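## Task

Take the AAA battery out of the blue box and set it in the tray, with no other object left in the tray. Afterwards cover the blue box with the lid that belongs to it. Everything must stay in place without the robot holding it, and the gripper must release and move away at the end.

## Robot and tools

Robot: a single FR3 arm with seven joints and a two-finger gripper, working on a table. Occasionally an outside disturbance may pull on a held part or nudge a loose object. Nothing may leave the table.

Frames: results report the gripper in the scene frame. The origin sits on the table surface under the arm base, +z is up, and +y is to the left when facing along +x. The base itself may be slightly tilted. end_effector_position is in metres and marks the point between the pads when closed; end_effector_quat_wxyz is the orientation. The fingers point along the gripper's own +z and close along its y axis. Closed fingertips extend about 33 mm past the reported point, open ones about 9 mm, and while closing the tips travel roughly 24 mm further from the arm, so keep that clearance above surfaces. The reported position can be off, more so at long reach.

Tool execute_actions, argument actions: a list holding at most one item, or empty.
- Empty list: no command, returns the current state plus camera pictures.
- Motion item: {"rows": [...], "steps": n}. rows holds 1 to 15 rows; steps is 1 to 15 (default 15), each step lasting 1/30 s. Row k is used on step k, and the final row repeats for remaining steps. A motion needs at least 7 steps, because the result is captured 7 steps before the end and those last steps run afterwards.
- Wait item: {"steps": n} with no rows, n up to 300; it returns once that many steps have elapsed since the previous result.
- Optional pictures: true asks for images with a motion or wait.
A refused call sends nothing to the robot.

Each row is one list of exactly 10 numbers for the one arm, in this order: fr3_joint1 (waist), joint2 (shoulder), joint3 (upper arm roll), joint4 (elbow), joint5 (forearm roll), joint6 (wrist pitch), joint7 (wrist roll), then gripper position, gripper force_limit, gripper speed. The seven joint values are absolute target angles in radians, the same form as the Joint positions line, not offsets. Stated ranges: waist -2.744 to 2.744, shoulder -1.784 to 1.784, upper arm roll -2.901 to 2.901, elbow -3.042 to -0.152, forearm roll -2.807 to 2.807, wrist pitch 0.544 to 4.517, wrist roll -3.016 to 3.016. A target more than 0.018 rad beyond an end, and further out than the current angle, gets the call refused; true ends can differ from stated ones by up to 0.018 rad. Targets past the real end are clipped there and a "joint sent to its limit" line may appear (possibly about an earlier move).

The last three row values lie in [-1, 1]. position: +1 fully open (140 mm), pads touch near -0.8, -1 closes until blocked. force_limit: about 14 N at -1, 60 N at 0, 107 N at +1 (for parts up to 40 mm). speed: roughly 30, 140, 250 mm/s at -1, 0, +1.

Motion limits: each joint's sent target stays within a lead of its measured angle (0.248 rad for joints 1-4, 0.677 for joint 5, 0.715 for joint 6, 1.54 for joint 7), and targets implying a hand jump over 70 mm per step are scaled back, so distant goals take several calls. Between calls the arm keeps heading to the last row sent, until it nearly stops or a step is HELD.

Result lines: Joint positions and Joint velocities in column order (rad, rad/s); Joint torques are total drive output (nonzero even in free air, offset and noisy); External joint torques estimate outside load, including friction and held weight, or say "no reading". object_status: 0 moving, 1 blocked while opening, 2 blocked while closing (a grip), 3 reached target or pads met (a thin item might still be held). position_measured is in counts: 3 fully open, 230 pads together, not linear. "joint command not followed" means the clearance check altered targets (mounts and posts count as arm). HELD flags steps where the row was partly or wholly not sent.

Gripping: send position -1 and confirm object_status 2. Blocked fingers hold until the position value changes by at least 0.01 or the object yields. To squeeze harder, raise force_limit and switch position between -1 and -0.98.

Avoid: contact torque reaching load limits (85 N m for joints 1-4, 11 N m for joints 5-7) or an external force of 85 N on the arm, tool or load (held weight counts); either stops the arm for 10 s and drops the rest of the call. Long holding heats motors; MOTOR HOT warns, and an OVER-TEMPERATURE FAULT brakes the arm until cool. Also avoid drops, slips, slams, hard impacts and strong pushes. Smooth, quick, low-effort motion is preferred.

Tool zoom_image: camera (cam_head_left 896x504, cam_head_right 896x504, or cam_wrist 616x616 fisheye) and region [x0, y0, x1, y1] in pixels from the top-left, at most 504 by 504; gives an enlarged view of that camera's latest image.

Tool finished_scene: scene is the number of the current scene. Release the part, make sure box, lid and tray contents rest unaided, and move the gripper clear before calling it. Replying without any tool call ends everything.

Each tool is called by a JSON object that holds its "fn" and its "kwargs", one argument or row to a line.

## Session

{"fn": "execute_actions", "kwargs": {
  "actions": []
}}

Scene clock: 0.00 s of 8400.00 s.
end_effector_position=(+0.1465, -0.2428, +0.3637) position_measured=3 object_status=3 end_effector_quat_wxyz=(+0.066, +0.188, +0.958, +0.209)
Joint positions: [-1.356 -0.569  0.032 -2.45   0.297  1.534  0.552]
Joint velocities: [-0.001 -0.     0.    -0.001 -0.002  0.001 -0.001]
Joint torques (N m, as the joint torque sensors report them, + toward a larger angle): no reading
External joint torques (N m, as the arm's controller estimates them; a push from outside toward a larger angle lowers the number): no reading

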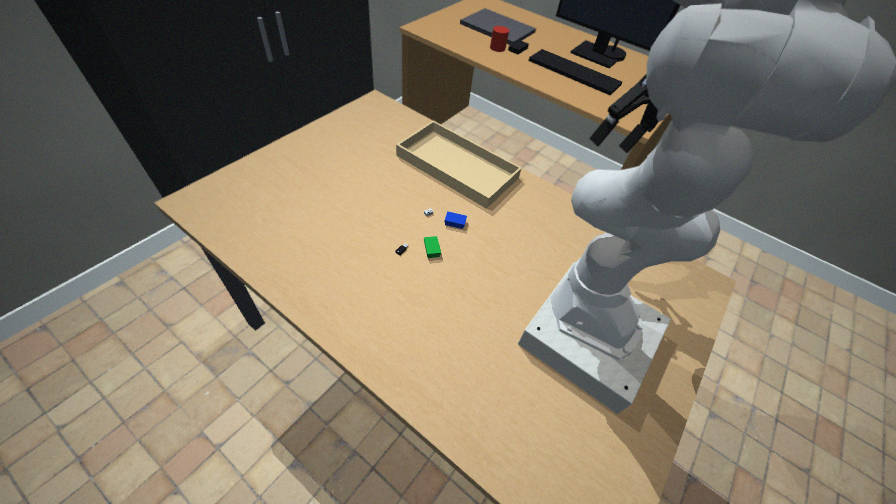

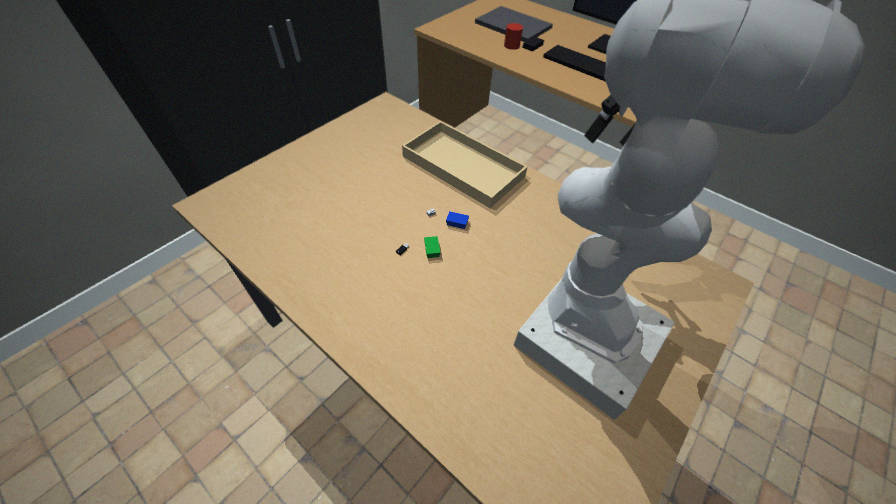

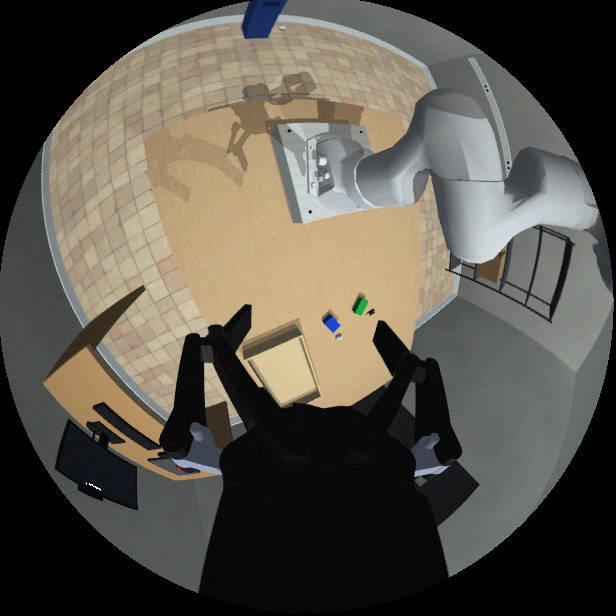

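{"fn": "execute_actions", "kwargs": {
  "actions": [
    {"rows":[[-0.11,-0.15,0,-2.62,0,2.48,1.0,0.3,-0.5,0.3]],"steps":15}
  ]
}}

{"fn": "execute_actions", "kwargs": {
  "actions": [
    {"steps":60}
  ],
  "pictures": true
}}

{"fn": "zoom_image", "kwargs": {
  "camera": "cam_wrist",
  "region": [220,200,400,340]
}}

{"fn": "zoom_image", "kwargs": {
  "camera": "cam_head_left",
  "region": [380,190,490,270]
}}

Scene clock: 1.03 s of 8400.00 s.
end_effector_position=(+0.1620, -0.2800, +0.2526) position_measured=66 object_status=0 end_effector_quat_wxyz=(-0.017, +0.165, +0.974, +0.155)
Joint positions: [-1.142 -0.364  0.007 -2.548  0.147  1.896  0.67 ]
Joint velocities: [ 0.929  0.993 -0.023 -0.285 -0.446  1.407  0.444]
Joint torques (N m, as the joint torque sensors report them, + toward a larger angle): [  1.35 -19.66  -1.18  20.38   0.08   1.72   0.24]
External joint torques (N m, as the arm's controller estimates them; a push from outside toward a larger angle lowers the number): [ 1.61  1.25 -1.43 -1.35 -0.77  0.78  0.21]
Steps of this call (steps 1 to 23: nothing new was sent; steps 24 to 31: the first 8 steps of this action). Readings (joint positions | what the end effector reports):
24: [-1.338 -0.562 0.026 -2.456 0.278 1.568 0.565] | position_measured=3 object_status=0
25: [-1.313 -0.540 0.021 -2.470 0.256 1.613 0.580] | position_measured=10 object_status=0
27: [-1.260 -0.486 0.016 -2.500 0.215 1.704 0.611] | position_measured=28 object_status=0
31: the state above

Scene clock: 3.03 s of 8400.00 s.
end_effector_position=(+0.4251, -0.0612, +0.1685) position_measured=91 object_status=3 end_effector_quat_wxyz=(+0.006, -0.212, +0.977, -0.003)
Joint positions: [-0.113 -0.152  0.001 -2.618  0.003  2.477  0.996]
Joint velocities: [ 0.001  0.001 -0.002 -0.     0.001  0.001  0.004]
Joint torques (N m, as the joint torque sensors report them, + toward a larger angle): [  2.06 -22.11  -1.18  17.64  -0.16   2.87   0.07]
External joint torques (N m, as the arm's controller estimates them; a push from outside toward a larger angle lowers the number): [ 2.11  0.56 -0.97 -2.62 -0.67  0.41  0.07]
Kept back: nothing.
Steps of this call (steps 1 to 7: the last 7 steps of your previous action; steps 8 to 60: the robot went on to your last target). Readings (joint positions | what the end effector reports):
1: [-1.108 -0.331 0.005 -2.558 0.131 1.945 0.686] | position_measured=75 object_status=0
2: [-1.071 -0.300 0.003 -2.568 0.116 1.993 0.702] | position_measured=85 object_status=0
4: [-0.988 -0.246 -0.001 -2.586 0.088 2.086 0.735] | position_measured=91 object_status=0
8: [-0.801 -0.183 -0.003 -2.607 0.048 2.233 0.797] | position_measured=91 object_status=0
60: the state above
The arm was judged still, so your last target was given up. Only a new action makes it travel on or press farther. Fingers that are still opening or closing keep moving.

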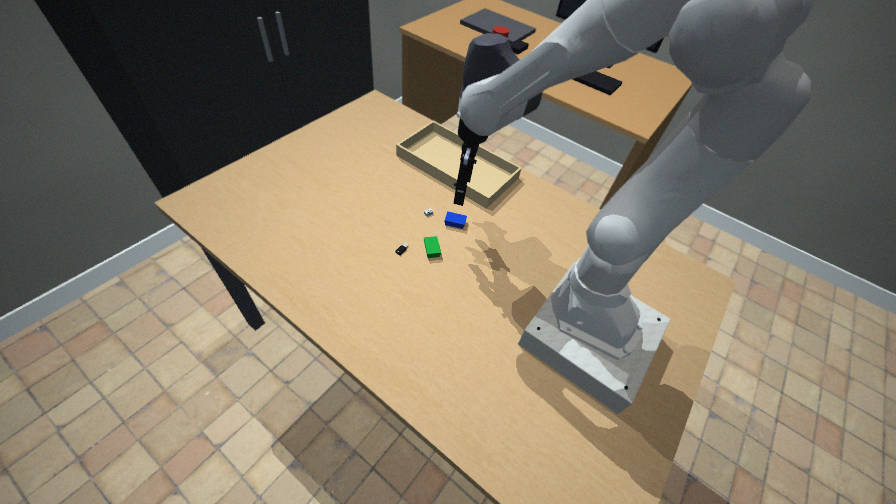

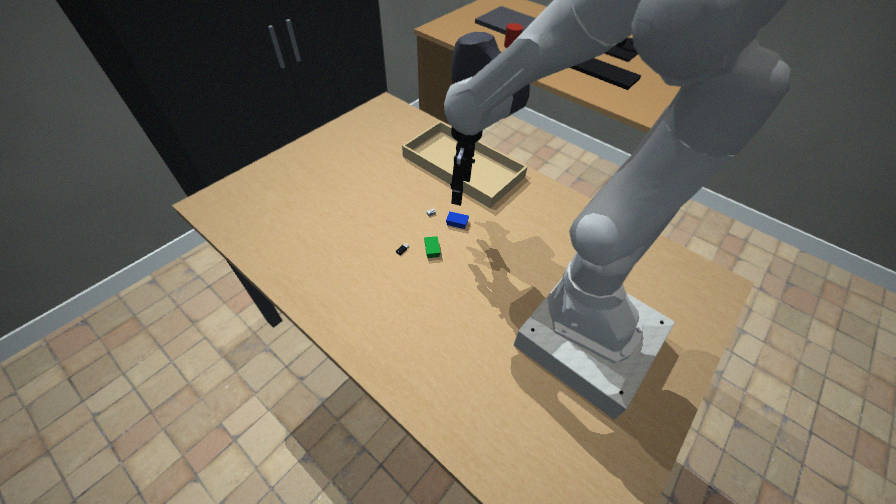

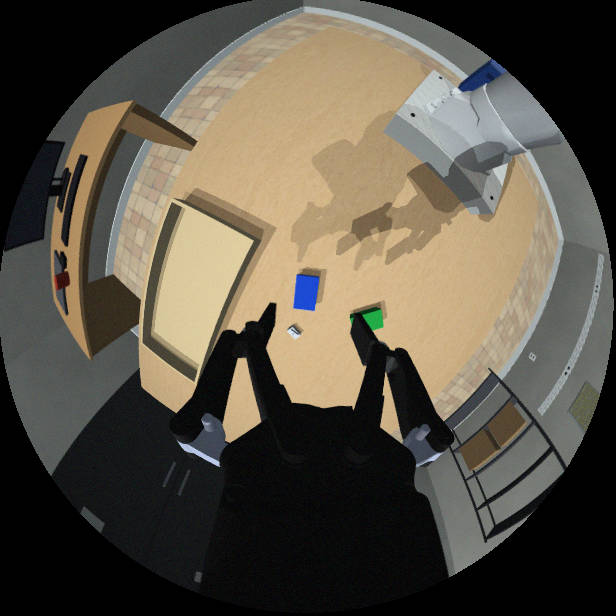

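Region (220, 200, 400, 340) of cam_wrist's 616x616 image, scaled by 2.800, with more detail than that image has.

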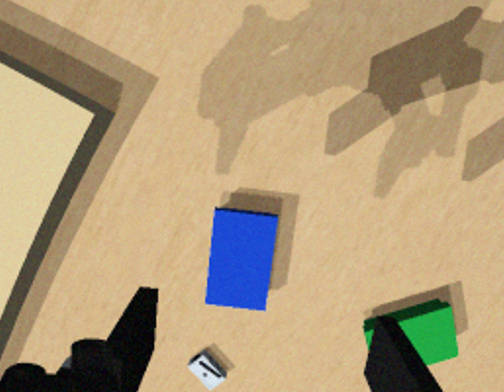

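Region (380, 190, 490, 270) of cam_head_left's 896x504 image, scaled by 4.582, with more detail than that image has; it fills the top 367 rows of this view, and the rest is white.

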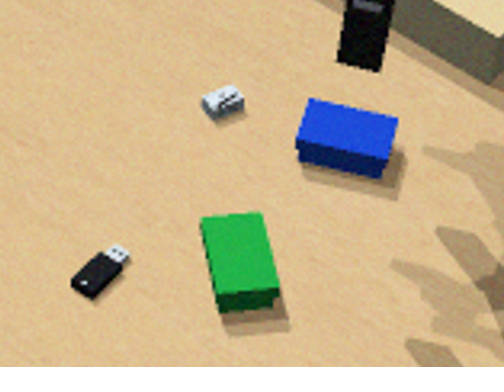

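{"fn": "execute_actions", "kwargs": {
  "actions": [
    {"rows":[[-0.127,0.05,0,-2.595,0,2.645,2.658,0.3,-0.5,0.3]],"steps":15}
  ]
}}

{"fn": "execute_actions", "kwargs": {
  "actions": [
    {"steps":45}
  ],
  "pictures": true
}}

{"fn": "zoom_image", "kwargs": {
  "camera": "cam_wrist",
  "region": [240,240,400,350]
}}

Scene clock: 5.83 s of 8400.00 s.
end_effector_position=(+0.4206, -0.0662, +0.0994) position_measured=91 object_status=3 end_effector_quat_wxyz=(-0.021, +0.262, +0.965, -0.003)
Joint positions: [-0.124  0.049  0.    -2.6    0.002  2.605  1.941]
Joint velocities: [-0.001  0.048 -0.001  0.011  0.001  0.213  2.363]
Joint torques (N m, as the joint torque sensors report them, + toward a larger angle): [ -0.66 -29.23  -0.62  19.9   -0.02   3.06   0.64]
External joint torques (N m, as the arm's controller estimates them; a push from outside toward a larger angle lowers the number): [-0.62  0.56 -0.69  0.65 -0.41  0.47  0.67]
Steps of this call (steps 1 to 76: nothing new was sent; steps 77 to 84: the first 8 steps of this action). Readings (joint positions | what the end effector reports):
77: [-0.114 -0.126 0.002 -2.608 0.002 2.502 1.121] | position_measured=91 object_status=3
78: [-0.117 -0.074 0.002 -2.595 0.002 2.531 1.278] | position_measured=91 object_status=3
80: [-0.122 0.005 0.001 -2.597 0.002 2.567 1.549] | position_measured=91 object_status=3
84: the state above

Scene clock: 7.33 s of 8400.00 s.
end_effector_position=(+0.4345, -0.0685, +0.1034) position_measured=91 object_status=3 end_effector_quat_wxyz=(-0.001, +0.580, +0.815, -0.001)
Joint positions: [-0.124  0.05   0.    -2.597  0.002  2.642  2.65 ]
Joint velocities: [-0.    -0.001 -0.001 -0.    -0.001 -0.     0.018]
Joint torques (N m, as the joint torque sensors report them, + toward a larger angle): [ -0.65 -26.24  -0.87  18.24   0.02   2.88   0.25]
External joint torques (N m, as the arm's controller estimates them; a push from outside toward a larger angle lowers the number): [-0.59  0.84 -0.86  0.6  -0.4   0.48  0.25]
Kept back: nothing.
Steps of this call (steps 1 to 7: the last 7 steps of your previous action; steps 8 to 45: the robot went on to your last target). Readings (joint positions | what the end effector reports):
1: [-0.124 0.050 0.000 -2.600 0.002 2.612 2.016] | position_measured=91 object_status=3
2: [-0.124 0.050 0.000 -2.599 0.002 2.617 2.082] | position_measured=91 object_status=3
4: [-0.124 0.050 0.000 -2.597 0.002 2.626 2.195] | position_measured=91 object_status=3
8: [-0.124 0.050 0.000 -2.597 0.002 2.635 2.358] | position_measured=91 object_status=3
45: the state above

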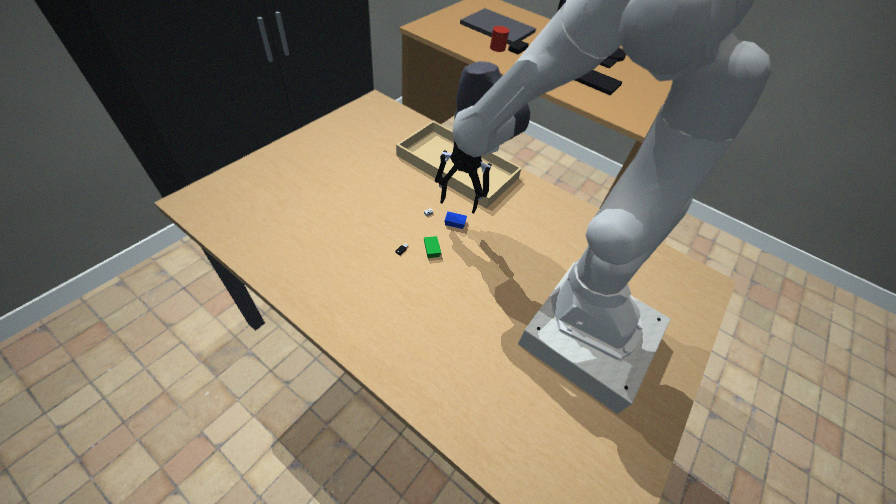

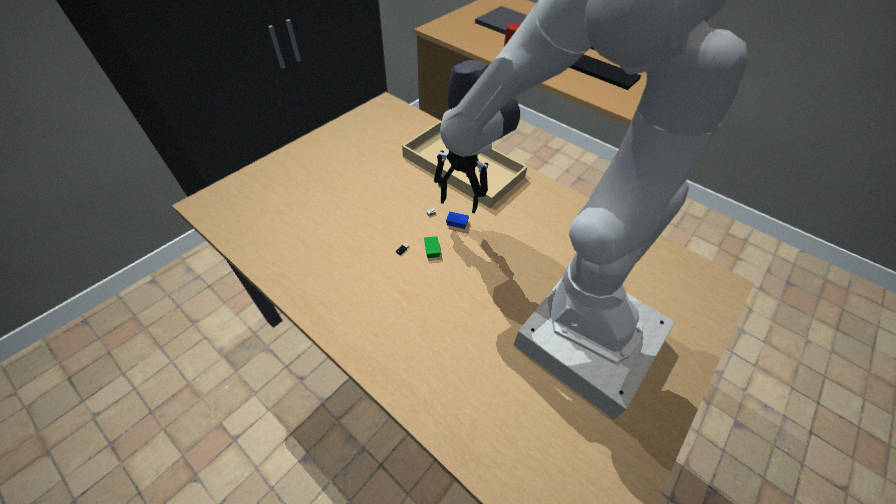

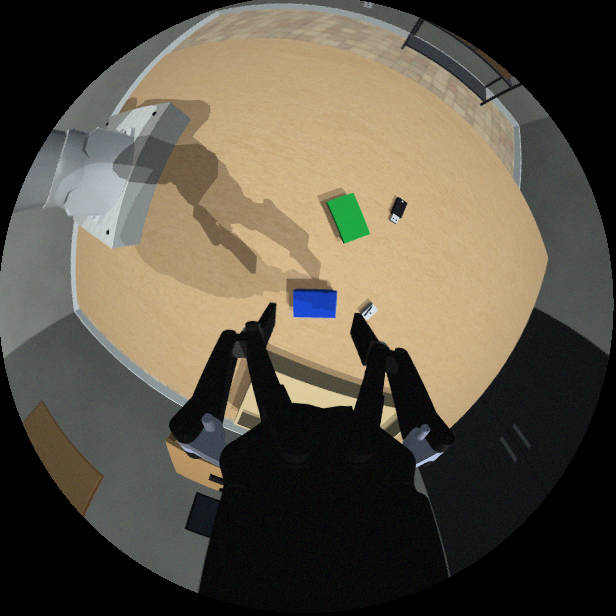

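Region (240, 240, 400, 350) of cam_wrist's 616x616 image, scaled by 3.150, with more detail than that image has; it fills the top 346 rows of this view, and the rest is white.

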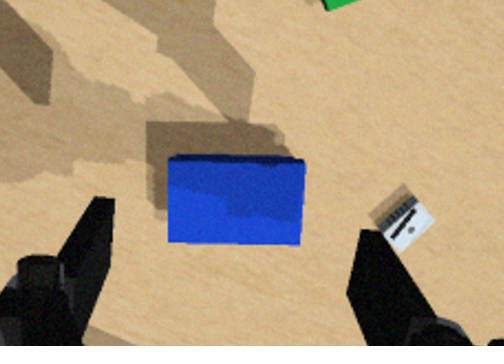

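{"fn": "execute_actions", "kwargs": {
  "actions": [
    {"rows":[[-0.137,0.15,0,-2.588,0,2.75,2.545,0.2,-0.5,0.3]],"steps":15}
  ]
}}

{"fn": "execute_actions", "kwargs": {
  "actions": [
    {"rows":[[-0.137,0.2,0,-2.582,0,2.80,2.545,0.2,-0.5,0.3],[-0.137,0.2,0,-2.582,0,2.81,2.545,0.2,-0.5,0.3],[-0.137,0.2,0,-2.582,0,2.819,2.545,0.2,-0.5,0.3],[-0.137,0.22,0,-2.58,0,2.819,2.545,0.2,-0.5,0.3],[-0.137,0.242,0,-2.577,0,2.819,2.545,0.2,-0.5,0.3]],"steps":15}
  ]
}}

{"fn": "execute_actions", "kwargs": {
  "actions": [
    {"steps":15}
  ],
  "pictures": true
}}

{"fn": "zoom_image", "kwargs": {
  "camera": "cam_wrist",
  "region": [240,260,400,370]
}}

Scene clock: 8.50 s of 8400.00 s.
end_effector_position=(+0.4319, -0.0726, +0.0690) position_measured=104 object_status=0 end_effector_quat_wxyz=(-0.006, +0.561, +0.828, -0.003)
Joint positions: [-0.134  0.149  0.    -2.59   0.002  2.724  2.594]
Joint velocities: [-0.002  0.019  0.001 -0.001  0.     0.137 -0.151]
Joint torques (N m, as the joint torque sensors report them, + toward a larger angle): [ -1.37 -29.42  -1.08  16.23  -0.15   3.06  -0.22]
External joint torques (N m, as the arm's controller estimates them; a push from outside toward a larger angle lowers the number): [-1.43  0.77 -1.33 -0.71 -0.48  0.59 -0.23]
Steps of this call (steps 1 to 15: the robot went on to your last target; steps 16 to 27: nothing new was sent; steps 28 to 35: the first 8 steps of this action). Readings (joint positions | what the end effector reports):
28: [-0.126 0.062 0.001 -2.592 0.002 2.658 2.646] | position_measured=91 object_status=0
29: [-0.128 0.088 0.001 -2.587 0.002 2.676 2.636] | position_measured=98 object_status=0
31: [-0.132 0.127 0.001 -2.588 0.002 2.699 2.619] | position_measured=104 object_status=0
35: the state above

Scene clock: 9.00 s of 8400.00 s.
end_effector_position=(+0.4325, -0.0728, +0.0410) position_measured=104 object_status=3 end_effector_quat_wxyz=(-0.005, +0.546, +0.838, -0.003)
Joint positions: [-0.134  0.234  0.    -2.58   0.002  2.799  2.557]
Joint velocities: [ 0.     0.163  0.001  0.001 -0.     0.088 -0.03 ]
Joint torques (N m, as the joint torque sensors report them, + toward a larger angle): [ -0.56 -32.65   0.01  15.19  -0.23   3.25  -0.29]
External joint torques (N m, as the arm's controller estimates them; a push from outside toward a larger angle lowers the number): [-0.58  1.93 -0.25 -1.96 -0.51  0.42 -0.29]
Steps of this call (steps 1 to 7: the last 7 steps of your previous action; steps 8 to 15: the first 8 steps of this action). Readings (joint positions | what the end effector reports):
8: [-0.134 0.155 0.000 -2.587 0.002 2.750 2.567] | position_measured=104 object_status=3
9: [-0.134 0.168 0.000 -2.584 0.002 2.761 2.565] | position_measured=104 object_status=3
11: [-0.134 0.190 0.000 -2.583 0.002 2.779 2.562] | position_measured=104 object_status=3
15: the state above

Scene clock: 9.50 s of 8400.00 s.
end_effector_position=(+0.4359, -0.0734, +0.0396) position_measured=104 object_status=3 end_effector_quat_wxyz=(-0.001, +0.543, +0.840, -0.001)
Joint positions: [-0.134  0.241  0.    -2.579  0.002  2.816  2.55 ]
Joint velocities: [-0.001 -0.    -0.001 -0.001  0.     0.006 -0.003]
Joint torques (N m, as the joint torque sensors report them, + toward a larger angle): [ -0.73 -28.66  -0.21  14.79  -0.15   2.92  -0.12]
External joint torques (N m, as the arm's controller estimates them; a push from outside toward a larger angle lowers the number): [-0.61  1.76 -0.34  0.1  -0.44  0.51 -0.12]
Kept back: nothing.
Steps of this call (steps 1 to 7: the last 7 steps of your previous action; steps 8 to 15: the robot went on to your last target). Readings (joint positions | what the end effector reports):
1: [-0.134 0.238 0.000 -2.580 0.002 2.802 2.556] | position_measured=104 object_status=3
2: [-0.134 0.240 0.000 -2.580 0.002 2.804 2.555] | position_measured=104 object_status=3
4: [-0.134 0.241 0.000 -2.580 0.002 2.808 2.554] | position_measured=104 object_status=3
8: [-0.134 0.241 0.000 -2.579 0.002 2.813 2.552] | position_measured=104 object_status=3
15: the state above

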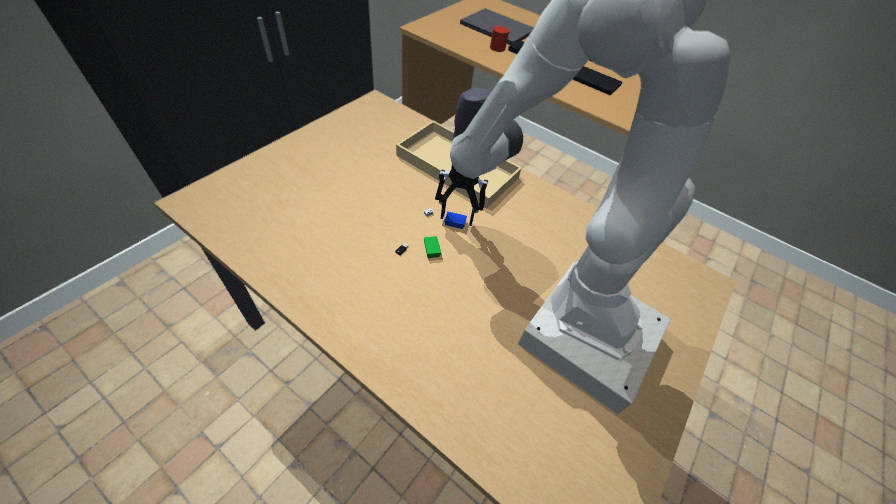

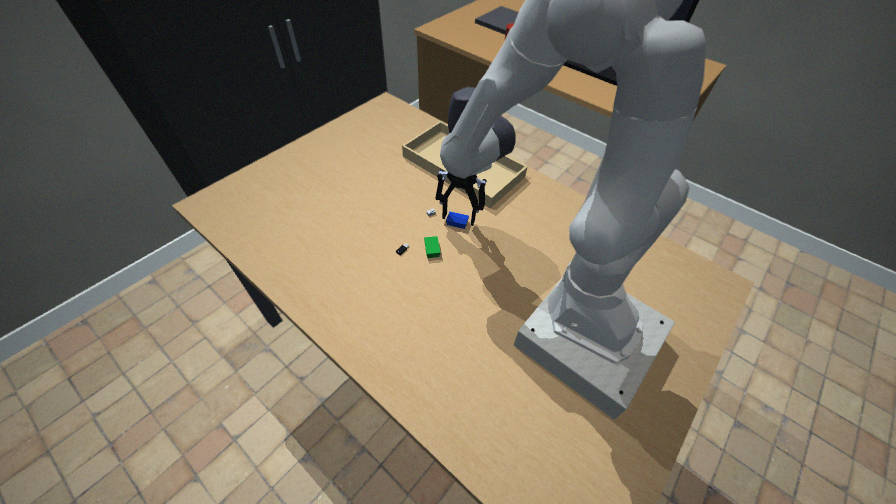

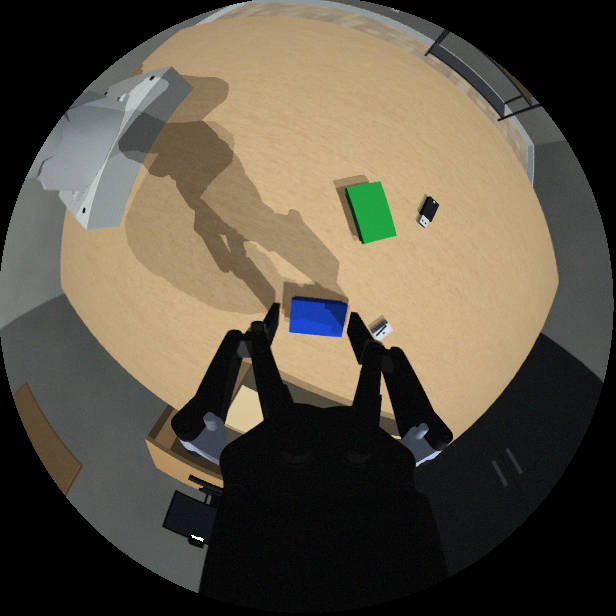

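Region (240, 260, 400, 370) of cam_wrist's 616x616 image, scaled by 3.150, with more detail than that image has; it fills the top 346 rows of this view, and the rest is white.

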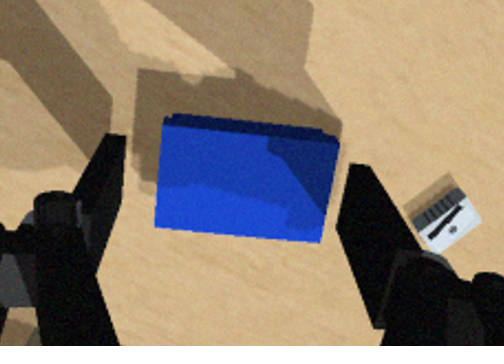

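{"fn": "execute_actions", "kwargs": {
  "actions": [
    {"rows":[[-0.129,0.242,0,-2.578,0,2.819,2.555,0.2,-0.5,0.3],[-0.129,0.242,0,-2.578,0,2.819,2.555,0.2,-0.5,0.3],[-0.129,0.242,0,-2.578,0,2.819,2.555,0.2,-0.5,0.3],[-0.129,0.242,0,-2.578,0,2.819,2.555,0.2,-0.5,0.3],[-0.129,0.242,0,-2.578,0,2.819,2.555,0.2,-0.5,0.3],[-0.129,0.242,0,-2.578,0,2.819,2.555,-1,-0.5,0]],"steps":15}
  ]
}}

{"fn": "execute_actions", "kwargs": {
  "actions": [
    {"steps":15}
  ]
}}

{"fn": "execute_actions", "kwargs": {
  "actions": [
    {"rows":[[-0.129,0.2,0,-2.58,0,2.79,2.555,-1,-0.5,0],[-0.129,0.2,0,-2.58,0,2.79,2.555,-1,-0.5,0],[-0.129,0.2,0,-2.58,0,2.79,2.555,-1,-0.5,0],[-0.129,0.2,0,-2.58,0,2.79,2.555,-1,-0.5,0],[-0.129,0.1,0,-2.59,0,2.69,2.555,-1,-0.5,0]],"steps":15}
  ],
  "pictures": true
}}

Scene clock: 10.30 s of 8400.00 s.
end_effector_position=(+0.4364, -0.0724, +0.0397) position_measured=117 object_status=0 end_effector_quat_wxyz=(-0.000, +0.542, +0.840, -0.001)
Joint positions: [-0.132  0.241  0.    -2.579  0.002  2.817  2.55 ]
Joint velocities: [ 0.    -0.    -0.     0.002  0.002  0.001  0.004]
Joint torques (N m, as the joint torque sensors report them, + toward a larger angle): [  2.36 -28.79   0.18  14.58  -0.19   2.87   0.01]
External joint torques (N m, as the arm's controller estimates them; a push from outside toward a larger angle lowers the number): [ 2.49  1.7   0.07 -0.24 -0.48  0.44  0.01]
Steps of this call (steps 1 to 15: the robot went on to your last target; step 16: nothing new was sent; steps 17 to 24: the first 8 steps of this action). Readings (joint positions | what the end effector reports):
17: [-0.134 0.241 0.000 -2.579 0.002 2.816 2.549] | position_measured=104 object_status=3
18: [-0.133 0.241 0.000 -2.579 0.002 2.816 2.549] | position_measured=104 object_status=3
20: [-0.132 0.241 0.000 -2.579 0.002 2.816 2.550] | position_measured=104 object_status=3
24: the state above

Scene clock: 10.80 s of 8400.00 s.
end_effector_position=(+0.4368, -0.0724, +0.0400) position_measured=138 object_status=2 end_effector_quat_wxyz=(+0.000, +0.543, +0.840, -0.001)
Joint positions: [-0.132  0.24   0.    -2.579  0.002  2.817  2.551]
Joint velocities: [ 0.    -0.     0.     0.001  0.001  0.001  0.   ]
Joint torques (N m, as the joint torque sensors report them, + toward a larger angle): [  1.36 -29.15  -0.86  13.96  -0.26   2.83   0.12]
External joint torques (N m, as the arm's controller estimates them; a push from outside toward a larger angle lowers the number): [ 1.41  1.29 -1.06 -0.78 -0.54  0.41  0.12]
Kept back: nothing.
Steps of this call (steps 1 to 7: the last 7 steps of your previous action; steps 8 to 15: the robot went on to your last target). Readings (joint positions | what the end effector reports):
1: [-0.132 0.241 0.000 -2.579 0.002 2.817 2.551] | position_measured=124 object_status=0
2: [-0.132 0.241 0.000 -2.579 0.002 2.817 2.551] | position_measured=132 object_status=0
4: [-0.132 0.240 0.000 -2.579 0.002 2.817 2.551] | position_measured=138 object_status=0
8: [-0.132 0.240 0.000 -2.579 0.002 2.817 2.551] | position_measured=138 object_status=2
15: the state above
The arm was judged still, so your last target was given up. Only a new action makes it travel on or press farther. Fingers that are still opening or closing keep moving.

Scene clock: 11.07 s of 8400.00 s.
end_effector_position=(+0.4486, -0.0742, +0.0831) position_measured=138 object_status=2 end_effector_quat_wxyz=(+0.017, +0.542, +0.840, +0.006)
Joint positions: [-0.132  0.123  0.    -2.588  0.002  2.745  2.552]
Joint velocities: [-0.001 -0.441 -0.     0.038  0.001 -0.274 -0.001]
Joint torques (N m, as the joint torque sensors report them, + toward a larger angle): [  1.72 -21.35  -0.44  13.12  -0.12   1.15   0.03]
External joint torques (N m, as the arm's controller estimates them; a push from outside toward a larger angle lowers the number): [ 1.9  -1.81 -0.37  1.16 -0.5  -0.44  0.03]
Steps of this call (steps 1 to 8: the first 8 steps of this action). Readings (joint positions | what the end effector reports):
1: [-0.132 0.236 0.000 -2.580 0.002 2.813 2.551] | position_measured=138 object_status=2
2: [-0.132 0.226 0.000 -2.581 0.002 2.808 2.551] | position_measured=138 object_status=2
4: [-0.132 0.210 0.000 -2.581 0.002 2.804 2.552] | position_measured=138 object_status=2
8: the state above

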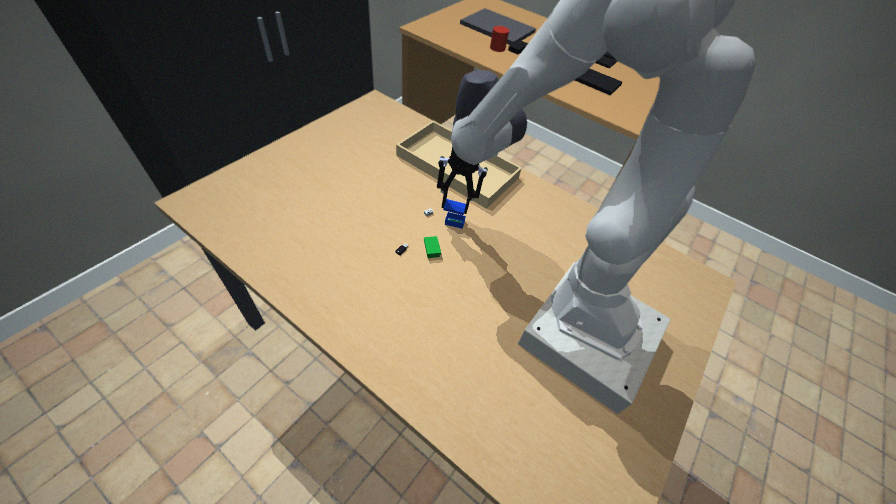

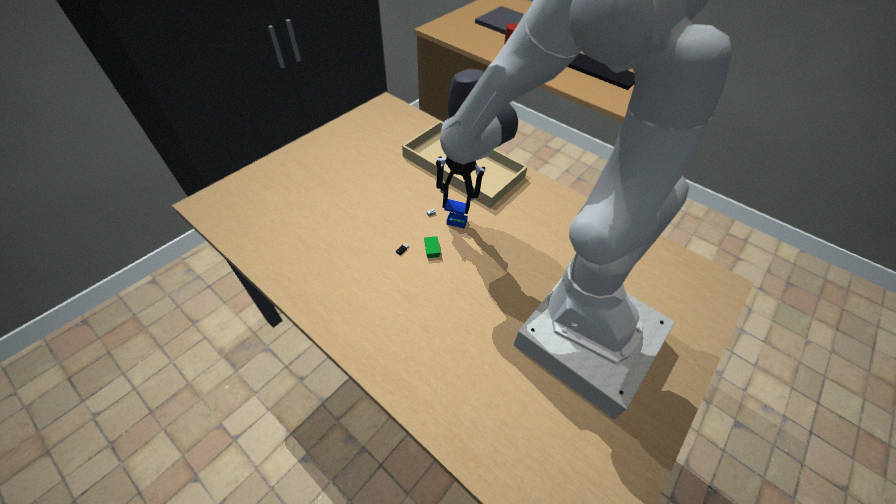

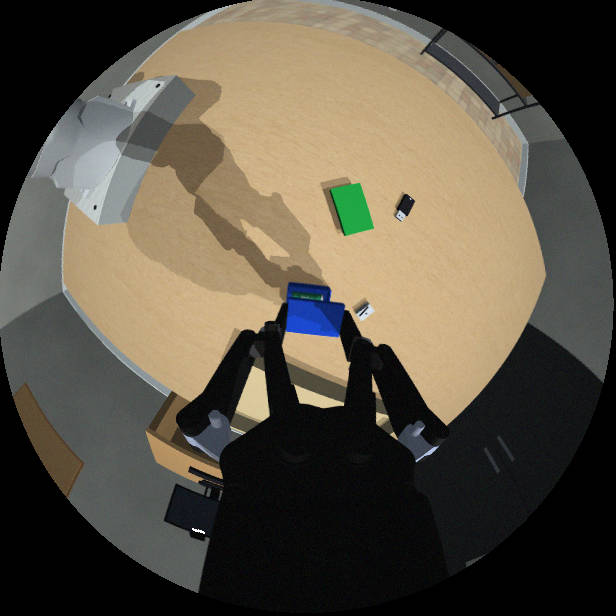

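{"fn": "execute_actions", "kwargs": {
  "actions": [
    {"rows":[[-0.12,0.05,0,-2.66,0,2.70,2.57,-1,-0.5,0],[-0.1,0.0,0,-2.74,0,2.72,2.59,-1,-0.5,0],[-0.08,-0.05,0,-2.82,0,2.76,2.60,-1,-0.5,0],[-0.07,-0.08,0,-2.872,0,2.82,2.614,-1,-0.5,0]],"steps":15}
  ]
}}

{"fn": "execute_actions", "kwargs": {
  "actions": [
    {"rows":[[-0.07,-0.02,0,-2.868,0,2.88,2.614,-1,-0.5,0],[-0.07,0.03,0,-2.862,0,2.92,2.614,-1,-0.5,0],[-0.07,0.07,0,-2.858,0,2.96,2.614,-1,-0.5,0],[-0.07,0.10,0,-2.854,0,2.975,2.614,-1,-0.5,0],[-0.07,0.118,0,-2.8515,0,2.975,2.614,-1,-0.5,0]],"steps":15}
  ]
}}

{"fn": "execute_actions", "kwargs": {
  "actions": [
    {"steps":15}
  ]
}}

Scene clock: 12.30 s of 8400.00 s.
end_effector_position=(+0.3537, -0.0378, +0.0785) position_measured=138 object_status=2 end_effector_quat_wxyz=(-0.005, +0.531, +0.848, -0.004)
Joint positions: [-0.075 -0.065  0.002 -2.852  0.002  2.773  2.581]
Joint velocities: [ 0.054 -0.164 -0.001 -0.292  0.     0.241  0.099]
Joint torques (N m, as the joint torque sensors report them, + toward a larger angle): [  1.71 -21.76  -1.67  16.98   0.03   3.44   0.15]
External joint torques (N m, as the arm's controller estimates them; a push from outside toward a larger angle lowers the number): [ 2.8  -0.74 -0.07 -2.28 -0.55  0.47  0.15]
Steps of this call (steps 1 to 7: the last 7 steps of your previous action; steps 8 to 29: the robot went on to your last target; steps 30 to 37: the first 8 steps of this action). Readings (joint positions | what the end effector reports):
30: [-0.130 0.092 -0.000 -2.601 0.002 2.695 2.553] | position_measured=138 object_status=2
31: [-0.125 0.067 -0.002 -2.635 0.002 2.701 2.556] | position_measured=138 object_status=2
33: [-0.102 -0.003 -0.003 -2.742 0.002 2.728 2.565] | position_measured=138 object_status=2
37: the state above

Scene clock: 12.80 s of 8400.00 s.
end_effector_position=(+0.3402, -0.0357, +0.0303) position_measured=138 object_status=2 end_effector_quat_wxyz=(-0.014, +0.540, +0.842, -0.008)
Joint positions: [-0.073  0.105  0.001 -2.857  0.002  2.927  2.605]
Joint velocities: [ 0.001  0.236 -0.002 -0.001  0.     0.248  0.018]
Joint torques (N m, as the joint torque sensors report them, + toward a larger angle): [  1.96 -26.77  -0.84  14.52  -0.14   3.44   0.07]
External joint torques (N m, as the arm's controller estimates them; a push from outside toward a larger angle lowers the number): [ 1.96  1.57 -0.96 -0.33 -0.27  0.56  0.07]
Steps of this call (steps 1 to 7: the last 7 steps of your previous action; steps 8 to 15: the first 8 steps of this action). Readings (joint positions | what the end effector reports):
8: [-0.073 -0.070 0.001 -2.868 0.002 2.818 2.598] | position_measured=138 object_status=2
9: [-0.073 -0.048 0.001 -2.864 0.002 2.836 2.600] | position_measured=138 object_status=2
11: [-0.073 0.019 0.001 -2.858 0.002 2.878 2.602] | position_measured=138 object_status=2
15: the state above

Scene clock: 13.30 s of 8400.00 s.
end_effector_position=(+0.3519, -0.0370, +0.0308) position_measured=138 object_status=2 end_effector_quat_wxyz=(+0.002, +0.542, +0.841, -0.000)
Joint positions: [-0.073  0.116  0.001 -2.853  0.002  2.97   2.61 ]
Joint velocities: [ 0.003 -0.001 -0.     0.001 -0.001  0.014  0.003]
Joint torques (N m, as the joint torque sensors report them, + toward a larger angle): [  1.23 -22.05  -0.88  12.21  -0.17   2.93   0.12]
External joint torques (N m, as the arm's controller estimates them; a push from outside toward a larger angle lowers the number): [ 1.23  1.55 -0.99  0.29 -0.32  0.5   0.12]
Kept back: nothing.
Steps of this call (steps 1 to 7: the last 7 steps of your previous action; steps 8 to 15: the robot went on to your last target). Readings (joint positions | what the end effector reports):
1: [-0.073 0.111 0.001 -2.856 0.002 2.935 2.606] | position_measured=138 object_status=2
2: [-0.073 0.114 0.001 -2.856 0.002 2.941 2.606] | position_measured=138 object_status=2
4: [-0.073 0.116 0.001 -2.855 0.002 2.951 2.607] | position_measured=138 object_status=2
8: [-0.073 0.116 0.001 -2.853 0.002 2.963 2.608] | position_measured=138 object_status=2
15: the state above

{"fn": "execute_actions", "kwargs": {
  "actions": [
    {"rows":[[-0.07,0.118,0,-2.8515,0,2.975,2.614,0.2,-0.5,0.4],[-0.07,0.118,0,-2.8515,0,2.975,2.614,0.2,-0.5,0.4],[-0.07,0.118,0,-2.8515,0,2.975,2.614,0.2,-0.5,0.4],[-0.07,0.118,0,-2.8515,0,2.975,2.614,0.2,-0.5,0.4],[-0.07,0.118,0,-2.8515,0,2.975,2.614,0.2,-0.5,0.4],[-0.07,0.118,0,-2.8515,0,2.975,2.614,0.2,-0.5,0.4],[-0.07,0.118,0,-2.8515,0,2.975,2.614,0.2,-0.5,0.4],[-0.07,0.118,0,-2.8515,0,2.975,2.614,0.2,-0.5,0.4],[-0.07,-0.1,0,-2.865,0,2.80,2.614,0.2,-0.5,0.4]],"steps":15}
  ]
}}

{"fn": "execute_actions", "kwargs": {
  "actions": [
    {"rows":[[-0.09,-0.08,0,-2.8,0,2.75,2.6,0.2,-0.5,0.3],[-0.1,-0.02,0,-2.73,0,2.73,2.58,0.2,-0.5,0.3],[-0.115,0.04,0,-2.66,0,2.72,2.57,0.2,-0.5,0.3],[-0.129,0.1,0,-2.6,0,2.72,2.555,0.2,-0.5,0.3],[-0.129,0.13,0,-2.59,0,2.74,2.555,0.2,-0.5,0.3]],"steps":15}
  ]
}}

{"fn": "execute_actions", "kwargs": {
  "actions": [
    {"rows":[[-0.129,0.16,0,-2.587,0,2.79,2.555,0.2,-0.5,0.3],[-0.129,0.19,0,-2.584,0,2.82,2.555,0.2,-0.5,0.3],[-0.129,0.22,0,-2.582,0,2.846,2.555,0.2,-0.5,0.3],[-0.129,0.245,0,-2.58,0,2.846,2.555,0.2,-0.5,0.3],[-0.129,0.268,0,-2.579,0,2.846,2.555,0.2,-0.5,0.3]],"steps":15}
  ]
}}

{"fn": "execute_actions", "kwargs": {
  "actions": [
    {"steps":15}
  ],
  "pictures": true
}}

{"fn": "zoom_image", "kwargs": {
  "camera": "cam_wrist",
  "region": [240,260,400,370]
}}

Scene clock: 14.33 s of 8400.00 s.
end_effector_position=(+0.3527, -0.0370, +0.0310) position_measured=104 object_status=0 end_effector_quat_wxyz=(+0.003, +0.542, +0.840, +0.000)
Joint positions: [-0.073  0.116  0.001 -2.853  0.002  2.973  2.611]
Joint velocities: [-0.001  0.     0.001  0.001  0.001  0.     0.001]
Joint torques (N m, as the joint torque sensors report them, + toward a larger angle): [  1.8  -23.11  -0.96  11.74  -0.06   2.93   0.21]
External joint torques (N m, as the arm's controller estimates them; a push from outside toward a larger angle lowers the number): [ 1.88  0.42 -1.01 -0.14 -0.22  0.5   0.21]
Steps of this call (steps 1 to 15: the robot went on to your last target; steps 16 to 23: nothing new was sent; steps 24 to 31: the first 8 steps of this action). Readings (joint positions | what the end effector reports):
24: [-0.073 0.116 0.001 -2.853 0.002 2.972 2.611] | position_measured=138 object_status=0
25: [-0.073 0.116 0.001 -2.853 0.002 2.972 2.611] | position_measured=138 object_status=0
27: [-0.073 0.116 0.001 -2.853 0.002 2.972 2.611] | position_measured=112 object_status=0
31: the state above

Scene clock: 14.83 s of 8400.00 s.
end_effector_position=(+0.4460, -0.0707, +0.0853) position_measured=104 object_status=3 end_effector_quat_wxyz=(+0.023, +0.553, +0.833, +0.009)
Joint positions: [-0.124  0.105 -0.001 -2.612  0.001  2.764  2.585]
Joint velocities: [-0.074  0.369 -0.008  0.267  0.001 -0.127 -0.089]
Joint torques (N m, as the joint torque sensors report them, + toward a larger angle): [  0.26 -31.24   0.99  15.01   0.3    2.16  -0.12]
External joint torques (N m, as the arm's controller estimates them; a push from outside toward a larger angle lowers the number): [-1.57  1.01 -0.9  -0.5   0.21 -0.35 -0.12]
Steps of this call (steps 1 to 7: the last 7 steps of your previous action; steps 8 to 15: the first 8 steps of this action). Readings (joint positions | what the end effector reports):
8: [-0.075 -0.092 0.001 -2.850 0.001 2.832 2.610] | position_measured=104 object_status=3
9: [-0.080 -0.076 0.002 -2.821 0.001 2.813 2.608] | position_measured=104 object_status=3
11: [-0.098 -0.006 0.003 -2.723 0.001 2.783 2.600] | position_measured=104 object_status=3
15: the state above

Scene clock: 15.33 s of 8400.00 s.
end_effector_position=(+0.4292, -0.0695, +0.0318) position_measured=104 object_status=3 end_effector_quat_wxyz=(-0.008, +0.545, +0.838, -0.005)
Joint positions: [-0.126  0.257 -0.001 -2.582  0.001  2.818  2.564]
Joint velocities: [ 0.001  0.247  0.    -0.017 -0.001  0.119 -0.016]
Joint torques (N m, as the joint torque sensors report them, + toward a larger angle): [ -0.9  -35.86   0.34  16.42   0.24   3.47  -0.16]
External joint torques (N m, as the arm's controller estimates them; a push from outside toward a larger angle lowers the number): [-0.93  1.71  0.04 -1.78 -0.02  0.31 -0.16]
Steps of this call (steps 1 to 7: the last 7 steps of your previous action; steps 8 to 15: the first 8 steps of this action). Readings (joint positions | what the end effector reports):
8: [-0.126 0.132 -0.001 -2.591 0.001 2.753 2.570] | position_measured=104 object_status=3
9: [-0.126 0.144 -0.001 -2.588 0.001 2.765 2.568] | position_measured=104 object_status=3
11: [-0.126 0.185 -0.001 -2.581 0.001 2.792 2.566] | position_measured=104 object_status=3
15: the state above

Scene clock: 15.83 s of 8400.00 s.
end_effector_position=(+0.4336, -0.0703, +0.0297) position_measured=104 object_status=3 end_effector_quat_wxyz=(-0.001, +0.544, +0.839, -0.002)
Joint positions: [-0.126  0.267 -0.001 -2.581  0.001  2.842  2.559]
Joint velocities: [ 0.    -0.001 -0.     0.     0.     0.008 -0.002]
Joint torques (N m, as the joint torque sensors report them, + toward a larger angle): [ -0.13 -30.96   0.72  14.52   0.25   2.89  -0.27]
External joint torques (N m, as the arm's controller estimates them; a push from outside toward a larger angle lowers the number): [-0.01 -0.2   0.58  0.33 -0.01  0.49 -0.27]
Kept back: nothing.
Steps of this call (steps 1 to 7: the last 7 steps of your previous action; steps 8 to 15: the robot went on to your last target). Readings (joint positions | what the end effector reports):
1: [-0.126 0.263 -0.001 -2.582 0.001 2.822 2.563] | position_measured=104 object_status=3
2: [-0.126 0.266 -0.001 -2.582 0.001 2.825 2.562] | position_measured=104 object_status=3
4: [-0.126 0.267 -0.001 -2.582 0.001 2.831 2.562] | position_measured=104 object_status=3
8: [-0.126 0.267 -0.001 -2.581 0.001 2.838 2.560] | position_measured=104 object_status=3
15: the state above

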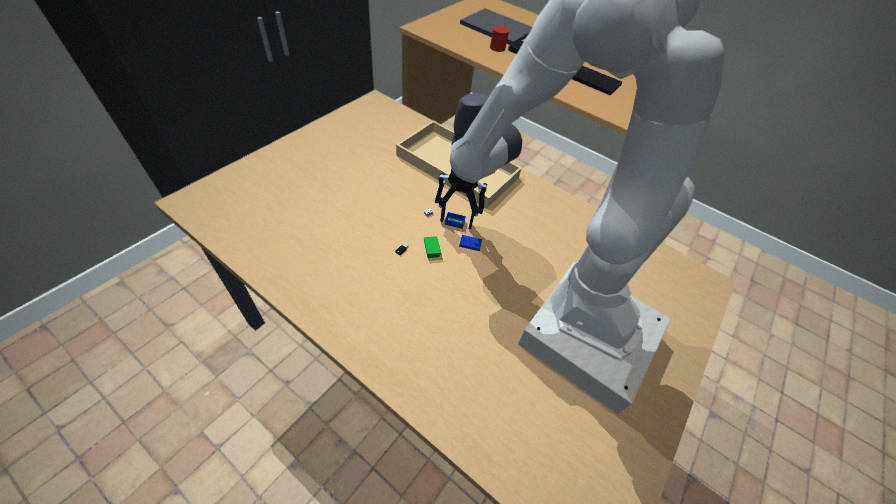

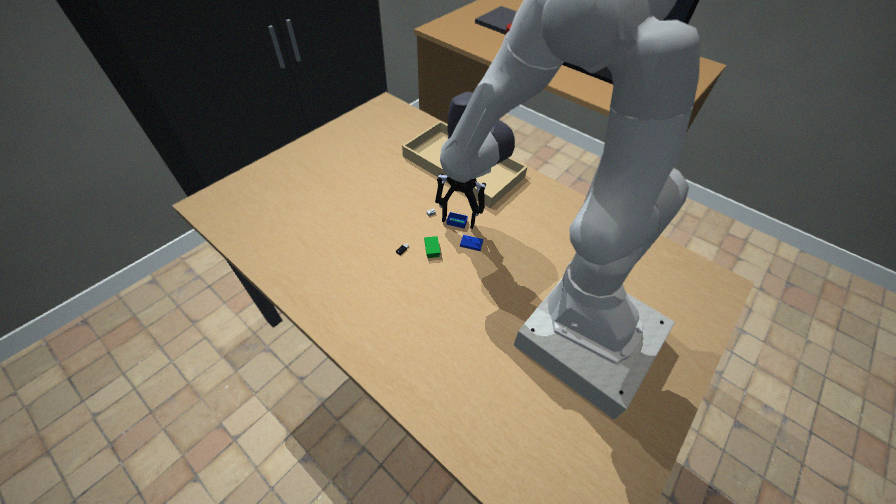

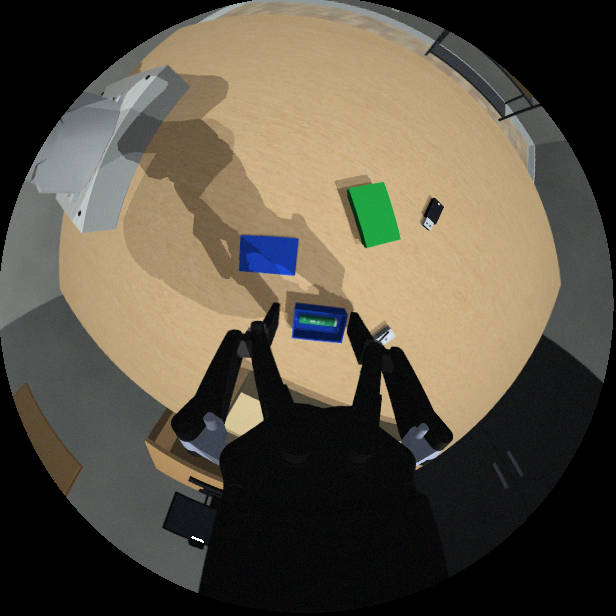

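Region (240, 260, 400, 370) of cam_wrist's 616x616 image, scaled by 3.150, with more detail than that image has; it fills the top 346 rows of this view, and the rest is white.

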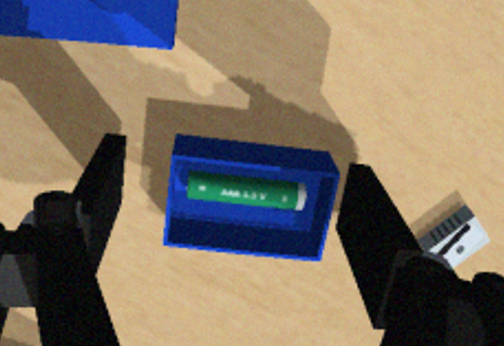

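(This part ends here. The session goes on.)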